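# Hang a headset by its headband on a stand

## Task

Put the headset on the stand's arm so it hangs upright from the top of its headband, in the space between the post and the lip, and comes to rest there. Most of its weight must rest directly on the stand's arm rather than being carried through the cable, and the robot may carry only a small share. At the end nothing except the robot, the stand and the cable may be in contact with the headset. The stand must stay upright with every part of it on the table. The cable's loose end must end up above the table and within its edges, and it must never, held or not, drop well under the tabletop or stick well past an edge. Avoid hard collisions between the two arms, and never let them push hard against each other. Once the headset is hanging still, declare the scene finished, after opening the grippers and pulling the arms away.

## Robot and tools

ROBOT AND FRAME. Two arms, left_arm and right_arm, each with 6 joints and a two-finger gripper. All reported positions share one world frame: origin on the tabletop midway between the arms, +z up, +x out across the table, left_arm on the +y side. The names left and right do not refer to sides of an image. A gripper's fingers point along its own +z and open along its own y. end_effector_position is the spot between the finger pads, roughly 1 cm short of the tips; its printed value can be off, more so when the arm is stretched out.

JOINT ORDER. In every row and every per-joint list, each arm's joints go: wrist roll, waist, wrist yaw, shoulder, elbow, wrist pitch. Stated ranges (rad): waist -2.618 to 3.054, shoulder 0.000 to 3.142, elbow 0.000 to 3.142, wrist pitch -1.571 to 1.571, wrist yaw -1.571 to 1.571, wrist roll -2.094 to 2.094. True ends may differ by up to 0.036 rad either way.

THE ROW. One flat list of 14 numbers, each in [-1, 1], covering both arms even if one is idle: left_arm's 6 joint values then its opening, then right_arm's 6 joint values then its opening. Joint values are scaled offsets, not angles: 1.0 equals 1.202 rad for waist, 1.258 shoulder, 1.238 elbow, 2.073 wrist pitch, 2.022 wrist yaw and wrist roll. Opening is absolute: +1 fully open, -1 closed. Optionally append 12 stiffness factors (0 to 1), left_arm's 6 then right_arm's 6 in the joint order above; they scale each joint's position gain and persist until changed (row length then 26).

execute_actions(actions): a list of up to 15 actions; each action is a table of up to 15 rows, one row per 1/30 s step; a shorter table repeats its final row to fill 15 steps. Within an action, every row's joint offsets are measured from the angles at that action's start, not from the previous row; for the first action, from the latest reported angles. If any action would push a joint more than 0.036 rad outward beyond its range, that action is refused for both arms; a malformed action, or a first action failing that check, cancels the whole call. An empty list just returns state and images.

move(target, speed, blocking): target is one row as above; its offsets count from the Joint positions in the most recent result that printed them. All joints move along paths finishing together, lasting 0.5 to 10 s (cut off at 10 s). speed is in rad/s for the joint with the largest travel, 0.01 to 2, default 0.5. Paths ignore obstacles and the other arm; grippers trace curves. Faster moves and targets set deeper past a contact mean harder impacts and presses. blocking=false returns after 0.5 s while motion continues; then use wait or stop before issuing new rows or moves. The result adds a move: line with the ending (done, off_target, moving, held, fault), limits=held or limits=none, and each arm's joint farthest from target.

wait(seconds): 0 to 10; arms keep their last command; returns early if a running move ends. stop(): brakes the current move; braking needs room, fingers continue. zoom_image(camera, region): region [x0, y0, x1, y1] in pixels, at most 504 by 504. finished_scene(scene): pass the current scene's number to declare done; irreversible.

CAMERAS. cam_head_left, cam_head_right, cam_high, cam_low (504x504, pinhole) and cam_left_wrist, cam_right_wrist (616x616, fisheye, posed from the arm's joint readings). Calibration is given but may be slightly off.

RESULTS. The state line gives each gripper's position (m) and quaternion wxyz. Joint positions and Joint velocities list each arm's joints (rad, rad/s) then the finger gap (m; 0.094 fully open). grip_measured gives finger opening on the command scale. Joint targets shows what joints are currently driven toward. Action calls list step readings; HELD marks an arm whose row was partly held back. Other lines: joint sent to its limit; joint command not followed (a clearance check altered targets); FAULT; MOTOR HOT (from 75 °C); OVER-TEMPERATURE FAULT (90 °C stops the arm 10 s; 100 °C makes it go limp and drop).

MOTION LIMITS. Each joint's target stays within a lead of its measured angle: 0.202 rad waist, 0.258 shoulder, 0.238 elbow, 0.573 wrist pitch, 0.522 wrist yaw and roll; targets are also scaled back if the gripper would jump over 70 mm. Big offsets therefore take several actions, and leftover motion may need re-commanding. Friction can leave a joint up to about 0.031 rad short; smaller commands may do nothing.

GRIPPING. To hold, command an opening below grip_measured, about 0.03 below for a firm grip, less for a lighter one. Readings can be off by about 1 mm per gripper. Pad force tops out near 50 to 62 N, less on thin parts.

CAUTIONS. The simulation runs while you compose replies, holding the last command. Keep the arms from colliding or pressing each other. Do not drop the headset, tip the stand, or knock anything off the table; keep the cable's loose end over the table and never far below its top. Brief external tugs or pushes may occur. Holding loads heats motors, so avoid long loaded holds. Finish by opening the grippers and moving clear.

Each tool is called after "Emit:" as name(argument=value, ...), one argument or row to a line, values as JSON.

## Session

Emit:
execute_actions(
  actions=[],
)

Scene clock: 0.00 s.
left_arm: end_effector_position=(+0.3029, -0.1011, +0.2813) grip_measured=+1.000 end_effector_quat_wxyz=(+0.077, -0.324, +0.695, -0.637) | right_arm: end_effector_position=(+0.2492, -0.2368, +0.1624) grip_measured=+1.000 end_effector_quat_wxyz=(+0.184, +0.690, +0.696, +0.076)
Joint names: [wrist roll, waist, wrist yaw, shoulder, elbow, wrist pitch]
Joint positions: left_arm=[-1.9   -1.155 -0.074  1.684  1.24   0.267  0.094] | right_arm=[ 1.651  0.064  0.192  1.287  1.139 -1.069  0.094]
Joint velocities: left_arm=[ 0.037 -0.012  0.022 -0.012  0.017  0.007  0.   ] | right_arm=[ 0.022 -0.002 -0.037  0.007  0.002  0.022  0.   ]
Joint targets: left_arm=[-1.900 -1.155 -0.074 1.684 1.240 0.267] | right_arm=[1.651 0.064 0.192 1.287 1.139 -1.069]
Joint stiffness scale: left_arm=[1. 1. 1. 1. 1. 1.] | right_arm=[1. 1. 1. 1. 1. 1.]
camera_calibration (this result's frames):
cam_left_wrist: T_world_to_cam=[[0.212803, -0.125502, 0.969002, -0.349987], [-0.975278, -0.0877453, 0.202816, 0.260566], [0.0595715, -0.988206, -0.141071, 0.00741551], [0, 0, 0, 1]] pos_world=[0.32816, -0.0137324, 0.287337]
cam_right_wrist: T_world_to_cam=[[-0.862471, -0.37985, -0.334451, 0.189805], [-0.465619, 0.854518, 0.230212, 0.296106], [0.198348, 0.354278, -0.913863, 0.293183], [0, 0, 0, 1]] pos_world=[0.243421, -0.284798, 0.263242]

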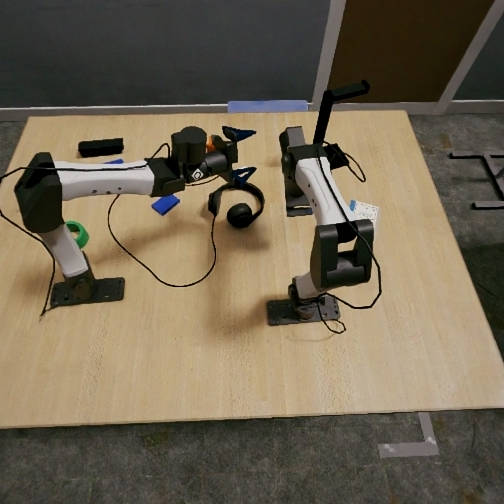

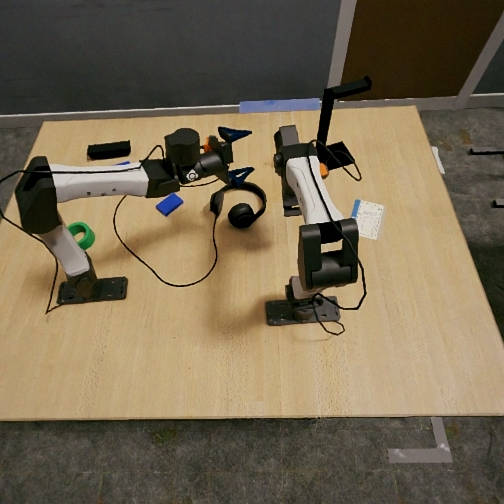

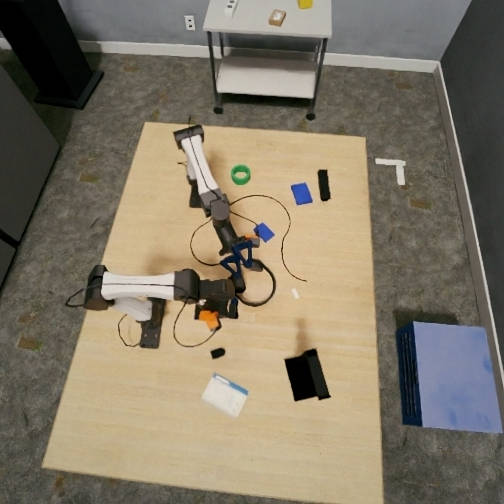

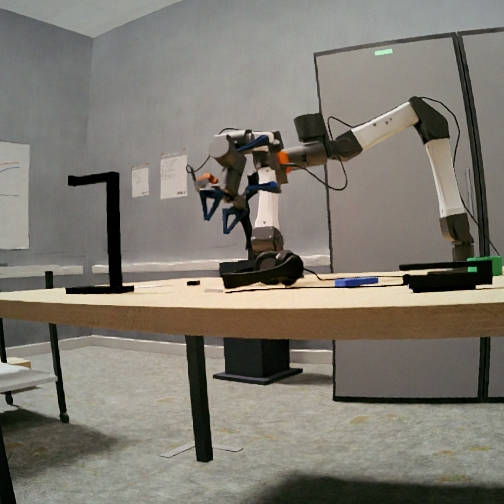

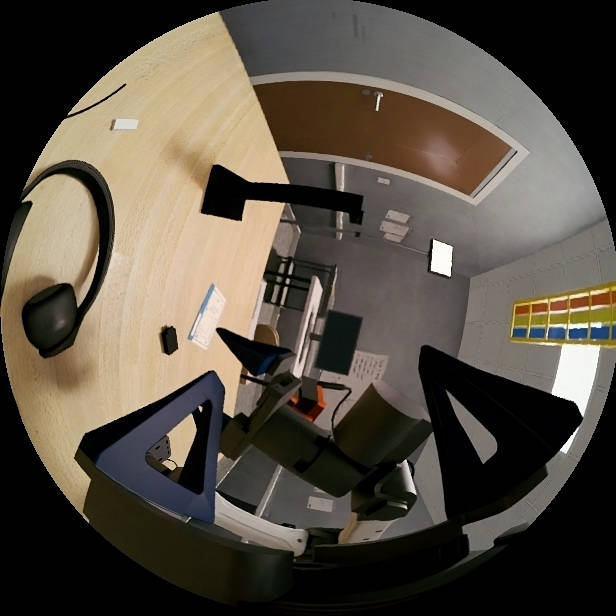

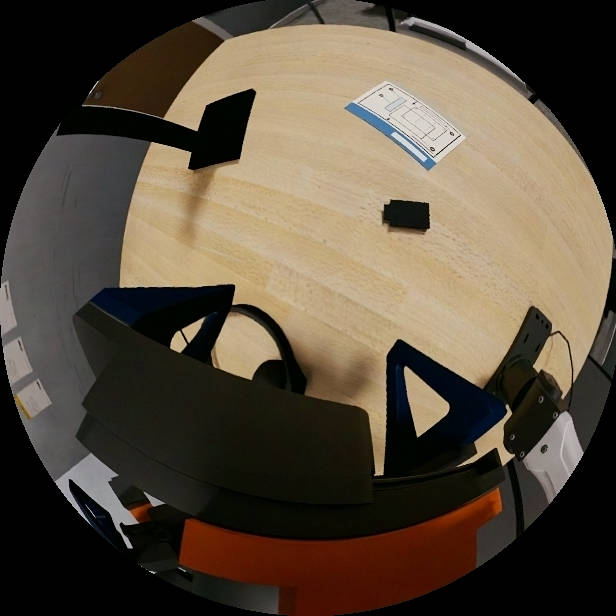

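Emit:
move(
  target=[0,0.95,0,-0.4,-0.2,0,1, 0,-0.2,0,-0.3,-0.2,0,1],
  speed=1.0,
)

Emit:
zoom_image(
  camera="cam_head_left",
  region=[190,60,390,260],
)

Scene clock: 11.43 s.
left_arm: end_effector_position=(+0.4603, +0.4032, +0.3993) grip_measured=+1.000 end_effector_quat_wxyz=(-0.464, +0.572, -0.355, +0.575) | right_arm: end_effector_position=(+0.1825, -0.2944, +0.1673) grip_measured=+1.000 end_effector_quat_wxyz=(+0.238, +0.757, +0.600, +0.103)
Joint names: [wrist roll, waist, wrist yaw, shoulder, elbow, wrist pitch]
Joint positions: left_arm=[-1.9   -0.019 -0.076  1.195  1.024  0.264  0.094] | right_arm=[ 1.651 -0.163  0.192  0.925  0.913 -1.068  0.094]
Joint velocities: left_arm=[-0.022  0.017  0.007 -0.007 -0.017 -0.066  0.   ] | right_arm=[-0.022  0.002 -0.037 -0.007  0.002  0.051  0.   ]
Joint targets: left_arm=[-1.900 -0.014 -0.074 1.180 0.992 0.266] | right_arm=[1.651 -0.177 0.192 0.910 0.892 -1.069]
Joint stiffness scale: left_arm=[1. 1. 1. 1. 1. 1.] | right_arm=[1. 1. 1. 1. 1. 1.]
move: off_target (left_arm, right_arm); limits=none; left_arm: farthest joint: the elbow, 0.031 radians from its target (0.247 radians at the start); right_arm: farthest joint: the elbow, 0.021 radians from its target (0.248 radians at the start)
camera_calibration (this result's frames):
cam_left_wrist: T_world_to_cam=[[-0.0635524, 0.127713, 0.989773, -0.417701], [-0.368981, -0.924507, 0.0955993, 0.535479], [0.927262, -0.359132, 0.105878, -0.238674], [0, 0, 0, 1]] pos_world=[0.392349, 0.462684, 0.387508]
cam_right_wrist: T_world_to_cam=[[-0.871932, -0.181908, -0.454582, 0.192114], [-0.289685, 0.940154, 0.179426, 0.314678], [0.394737, 0.288133, -0.872446, 0.269054], [0, 0, 0, 1]] pos_world=[0.152463, -0.338422, 0.265605]

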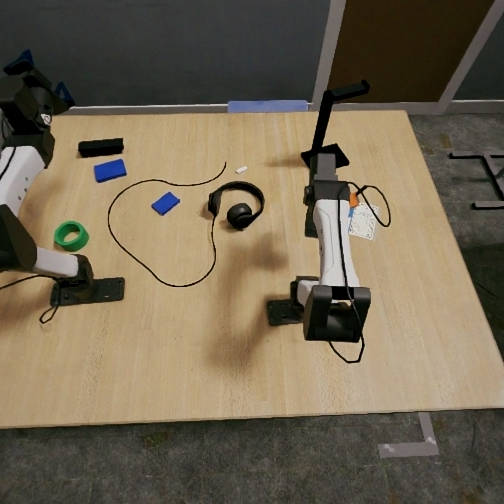

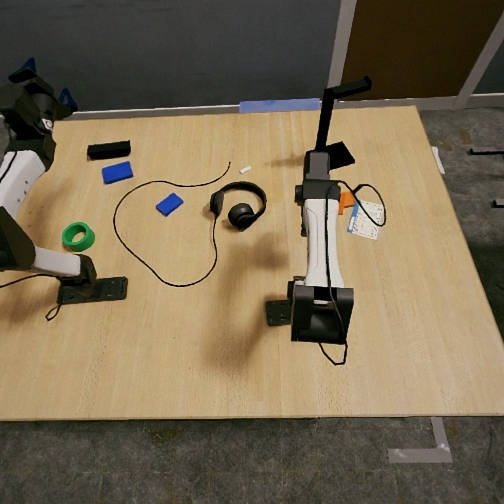

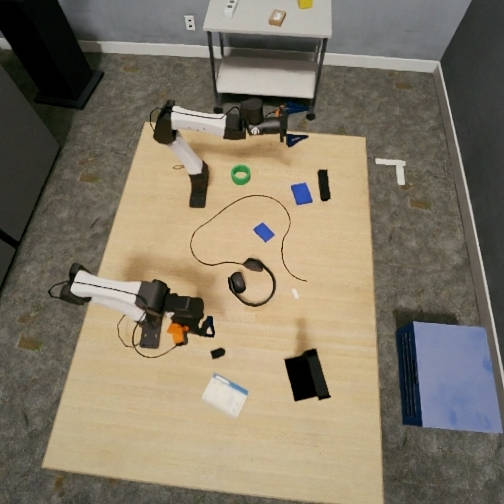

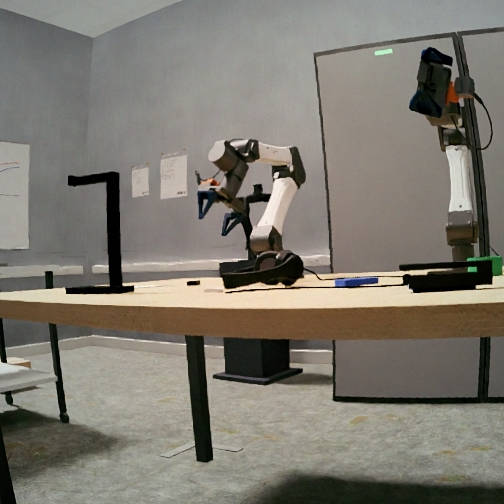

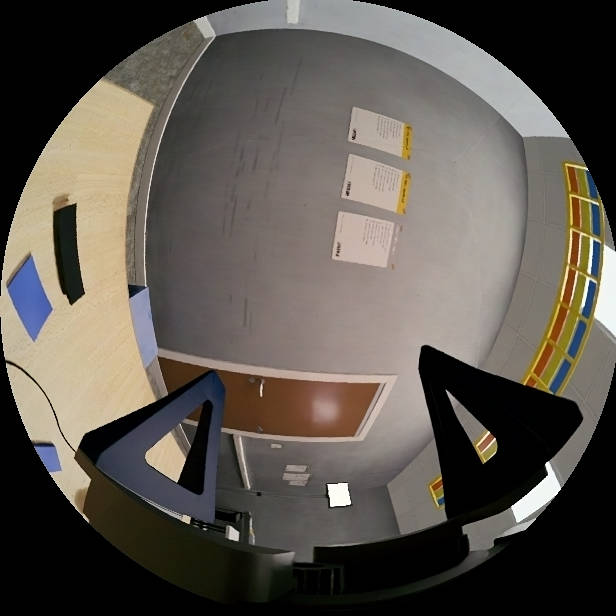

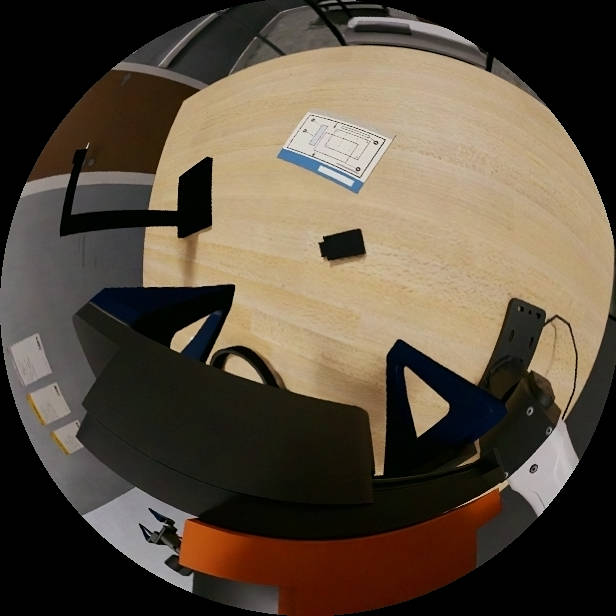

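Region (190, 60, 390, 260) of cam_head_left's 504x504 image, scaled by 2.520, with more detail than that image has.

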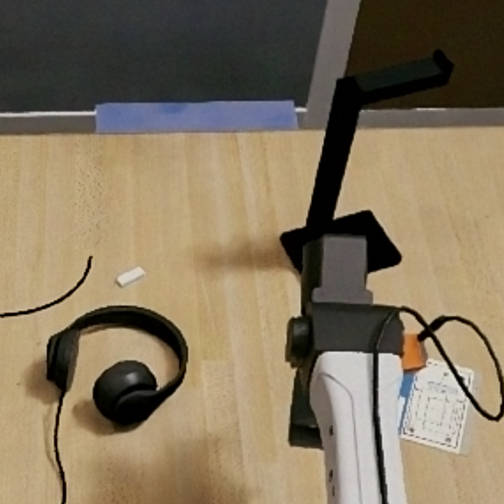

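Emit:
move(
  target=[0,0,0,0,0,0,1, -0.775,0.335,-0.1,0.945,0.77,-0.118,0],
  speed=1.0,
)

Scene clock: 40.27 s.
left_arm: end_effector_position=(+0.4603, +0.4032, +0.3993) grip_measured=+1.000 end_effector_quat_wxyz=(-0.464, +0.572, -0.355, +0.575) | right_arm: end_effector_position=(+0.3569, -0.1208, +0.0850) grip_measured=+0.002 end_effector_quat_wxyz=(-0.000, -0.099, +0.995, +0.002)
Joint names: [wrist roll, waist, wrist yaw, shoulder, elbow, wrist pitch]
Joint positions: left_arm=[-1.9   -0.019 -0.076  1.195  1.024  0.264  0.094] | right_arm=[ 0.095  0.232 -0.004  2.114  1.839 -1.296  0.047]
Joint velocities: left_arm=[-0.007 -0.002  0.007 -0.007  0.007 -0.066  0.   ] | right_arm=[-0.081  0.007 -0.037 -0.007 -0.012 -0.051 -0.001]
Joint targets: left_arm=[-1.900 -0.019 -0.076 1.195 1.024 0.264] | right_arm=[0.085 0.240 -0.010 2.113 1.866 -1.313]
Joint stiffness scale: left_arm=[1. 1. 1. 1. 1. 1.] | right_arm=[1. 1. 1. 1. 1. 1.]
move: off_target (right_arm); limits=none; left_arm: farthest joint: the waist, 0.000 radians from its target (0.000 radians at the start); right_arm: farthest joint: the elbow, 0.027 radians from its target (0.953 radians at the start)
camera_calibration (this result's frames):
cam_left_wrist: T_world_to_cam=[[-0.0635524, 0.127713, 0.989773, -0.417701], [-0.368981, -0.924507, 0.0955993, 0.535479], [0.927262, -0.359132, 0.105878, -0.238674], [0, 0, 0, 1]] pos_world=[0.392349, 0.462684, 0.387508]
cam_right_wrist: T_world_to_cam=[[0.519313, -0.852746, -0.0560221, -0.273054], [-0.722071, -0.472906, 0.504948, 0.172683], [-0.457086, -0.221774, -0.86133, 0.319887], [0, 0, 0, 1]] pos_world=[0.412705, -0.0802402, 0.173036]

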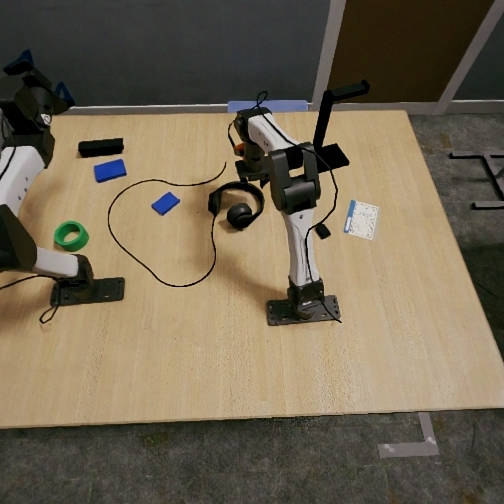

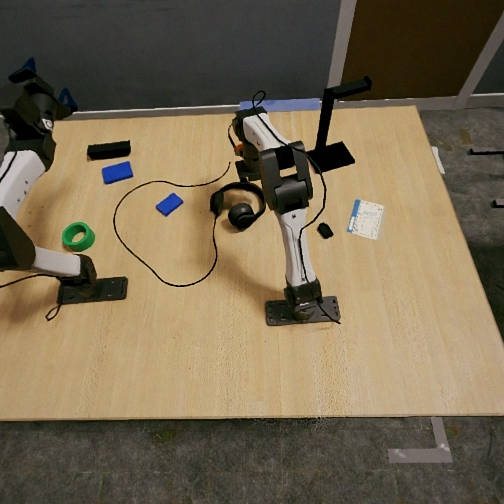

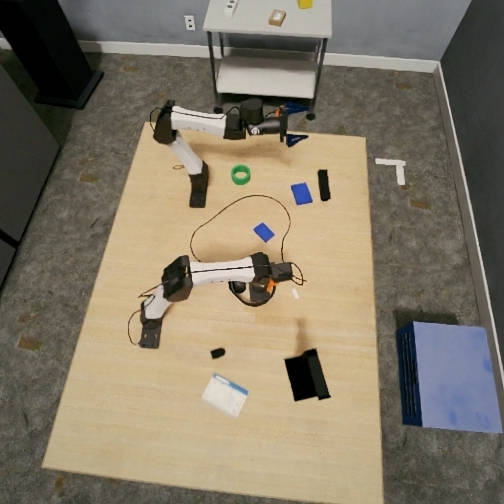

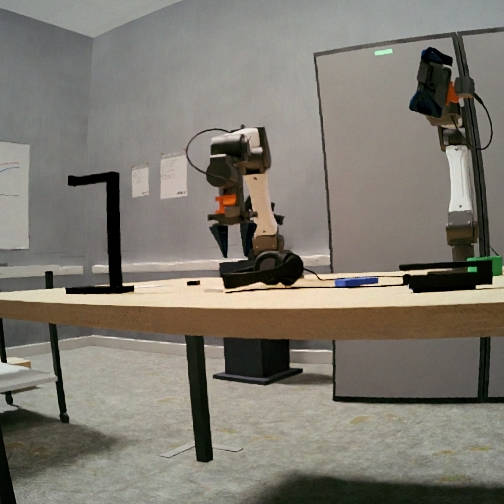

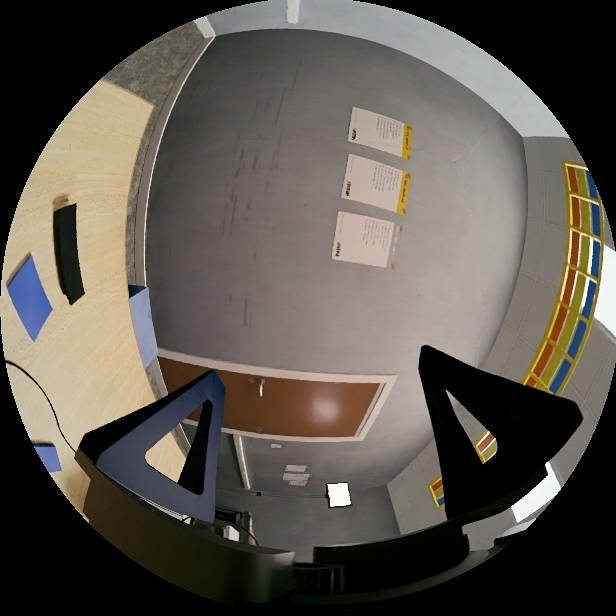

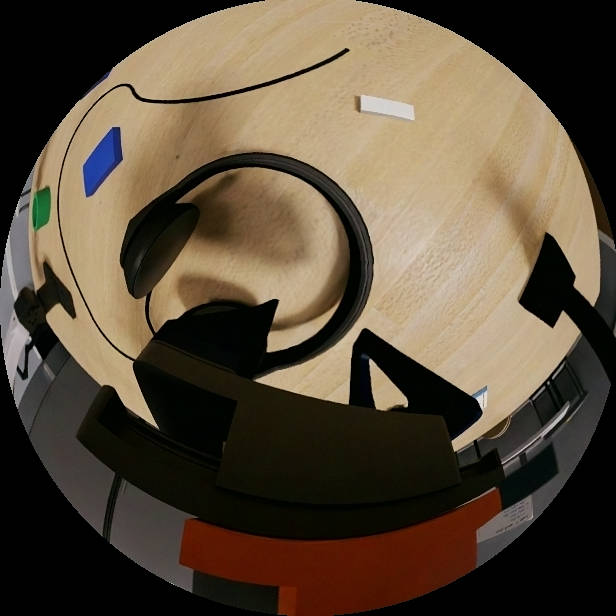

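Emit:
move(
  target=[0,0,0,0,0,0,1, -0.02,-0.047,0,0,0,0,0],
)

Emit:
move(
  target=[0,0,0,0,0,0,1, 0,0,0,0.045,-0.14,0.097,0],
  speed=0.3,
)

Scene clock: 48.60 s.
left_arm: end_effector_position=(+0.4603, +0.4032, +0.3993) grip_measured=+1.000 end_effector_quat_wxyz=(-0.464, +0.572, -0.355, +0.575) | right_arm: end_effector_position=(+0.3622, -0.1402, +0.0850) grip_measured=+0.002 end_effector_quat_wxyz=(-0.000, -0.089, +0.996, +0.002)
Joint names: [wrist roll, waist, wrist yaw, shoulder, elbow, wrist pitch]
Joint positions: left_arm=[-1.9   -0.019 -0.076  1.195  1.024  0.264  0.094] | right_arm=[ 0.064  0.183 -0.004  2.114  1.839 -1.296  0.047]
Joint velocities: left_arm=[ 0.007 -0.002 -0.007 -0.002 -0.012 -0.022  0.   ] | right_arm=[-0.037 -0.022 -0.022 -0.007 -0.012  0.081 -0.001]
Joint targets: left_arm=[-1.900 -0.019 -0.076 1.195 1.024 0.264] | right_arm=[0.054 0.175 -0.004 2.114 1.839 -1.296]
Joint stiffness scale: left_arm=[1. 1. 1. 1. 1. 1.] | right_arm=[1. 1. 1. 1. 1. 1.]
move: done; limits=none; left_arm: farthest joint: the waist, 0.000 radians from its target (0.000 radians at the start); right_arm: farthest joint: the wrist roll, 0.010 radians from its target (0.039 radians at the start)
camera_calibration (this result's frames):
cam_left_wrist: T_world_to_cam=[[-0.0635524, 0.127713, 0.989773, -0.417701], [-0.368981, -0.924507, 0.0955993, 0.535479], [0.927262, -0.359132, 0.105878, -0.238674], [0, 0, 0, 1]] pos_world=[0.392349, 0.462684, 0.387508]
cam_right_wrist: T_world_to_cam=[[0.503289, -0.862302, -0.0559887, -0.287893], [-0.73084, -0.45934, 0.504856, 0.172467], [-0.461057, -0.21317, -0.861386, 0.320684], [0, 0, 0, 1]] pos_world=[0.418793, -0.10067, 0.173043]

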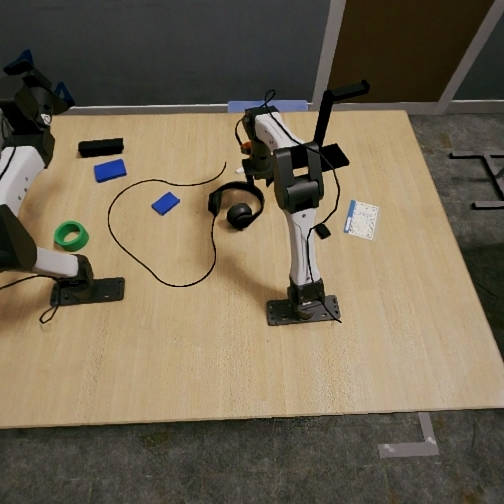

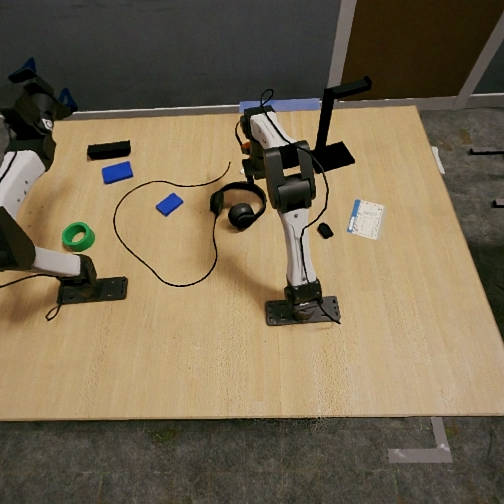

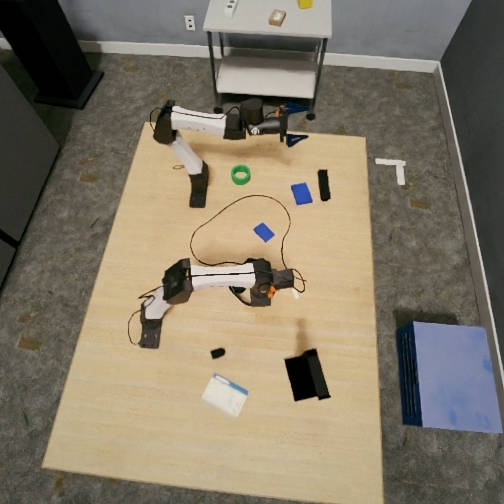

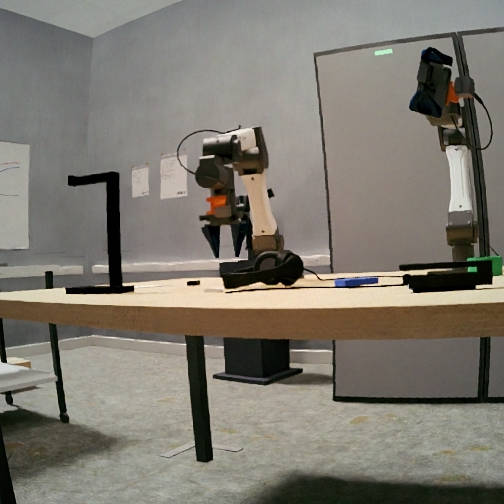

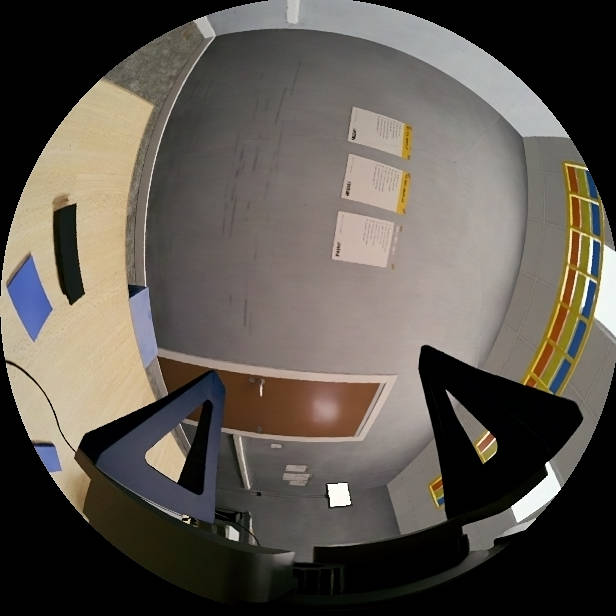

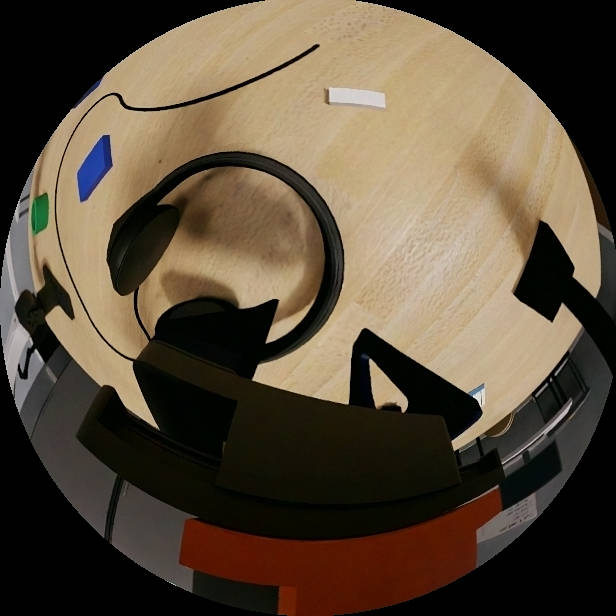

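Scene clock: 49.93 s.
left_arm: end_effector_position=(+0.4603, +0.4032, +0.3993) grip_measured=+1.000 end_effector_quat_wxyz=(-0.464, +0.572, -0.355, +0.575) | right_arm: end_effector_position=(+0.3611, -0.1404, +0.0260) grip_measured=+0.002 end_effector_quat_wxyz=(-0.012, -0.089, +0.996, +0.000)
Joint names: [wrist roll, waist, wrist yaw, shoulder, elbow, wrist pitch]
Joint positions: left_arm=[-1.9   -0.019 -0.076  1.195  1.024  0.264  0.094] | right_arm=[ 0.064  0.183 -0.004  2.166  1.685 -1.112  0.047]
Joint velocities: left_arm=[-0.022  0.017 -0.022 -0.002  0.002  0.051  0.   ] | right_arm=[ 0.007 -0.002 -0.007  0.002  0.002  0.022 -0.001]
Joint targets: left_arm=[-1.900 -0.019 -0.076 1.195 1.024 0.264] | right_arm=[0.064 0.183 -0.004 2.170 1.666 -1.095]
Joint stiffness scale: left_arm=[1. 1. 1. 1. 1. 1.] | right_arm=[1. 1. 1. 1. 1. 1.]
move: done; limits=none; left_arm: farthest joint: the waist, 0.000 radians from its target (0.000 radians at the start); right_arm: farthest joint: the elbow, 0.019 radians from its target (0.174 radians at the start)
camera_calibration (this result's frames):
cam_left_wrist: T_world_to_cam=[[-0.0635524, 0.127713, 0.989773, -0.417701], [-0.368981, -0.924507, 0.0955993, 0.535479], [0.927262, -0.359132, 0.105878, -0.238674], [0, 0, 0, 1]] pos_world=[0.392349, 0.462684, 0.387508]
cam_right_wrist: T_world_to_cam=[[0.501974, -0.862629, -0.0624015, -0.290276], [-0.719417, -0.456506, 0.52349, 0.197104], [-0.480064, -0.217886, -0.849744, 0.275152], [0, 0, 0, 1]] pos_world=[0.419601, -0.100469, 0.112513]

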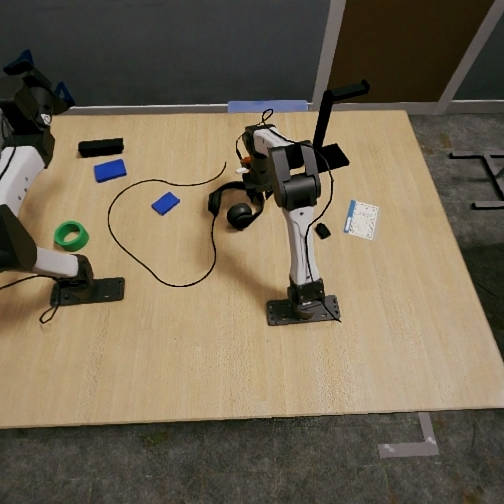

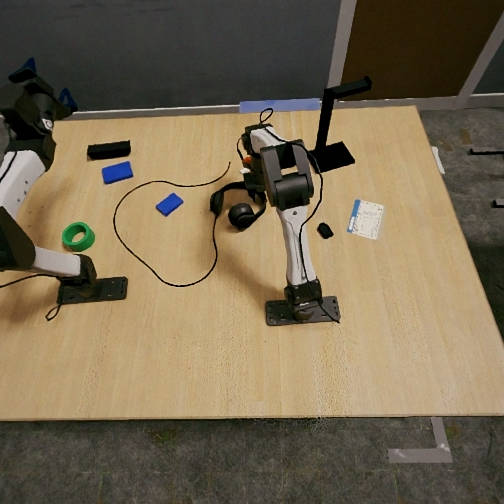

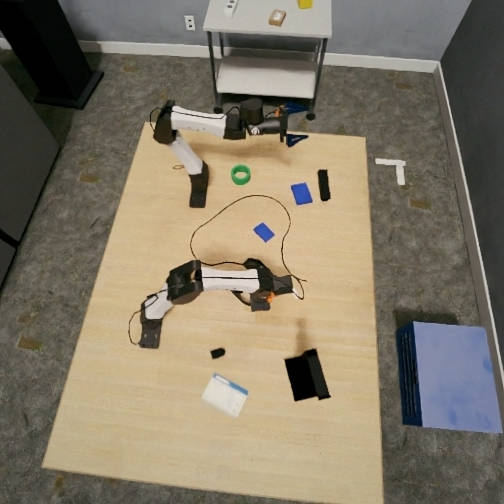

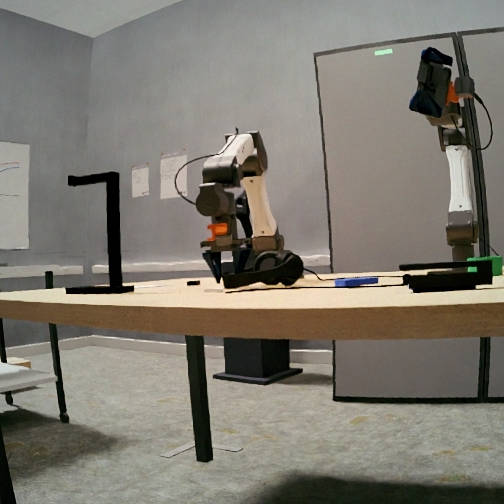

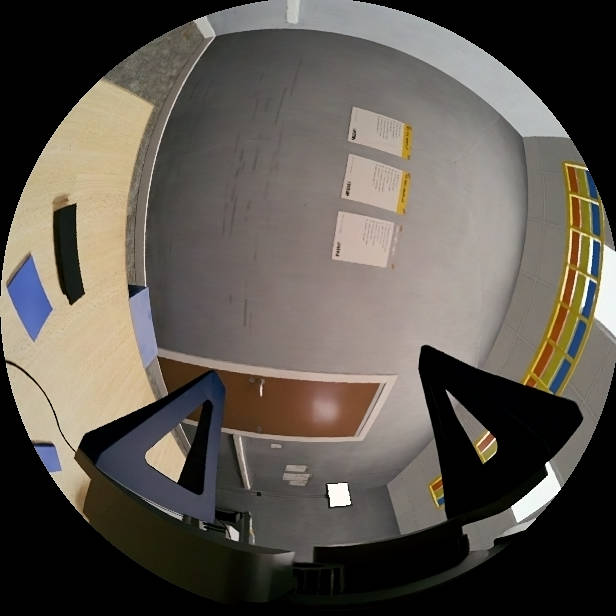

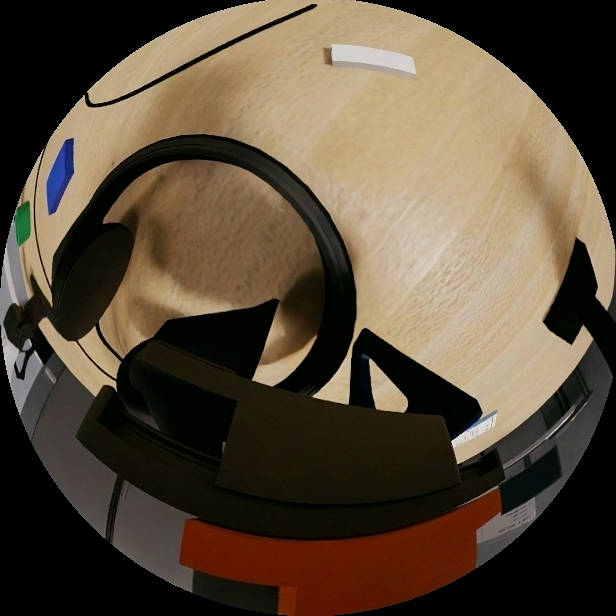

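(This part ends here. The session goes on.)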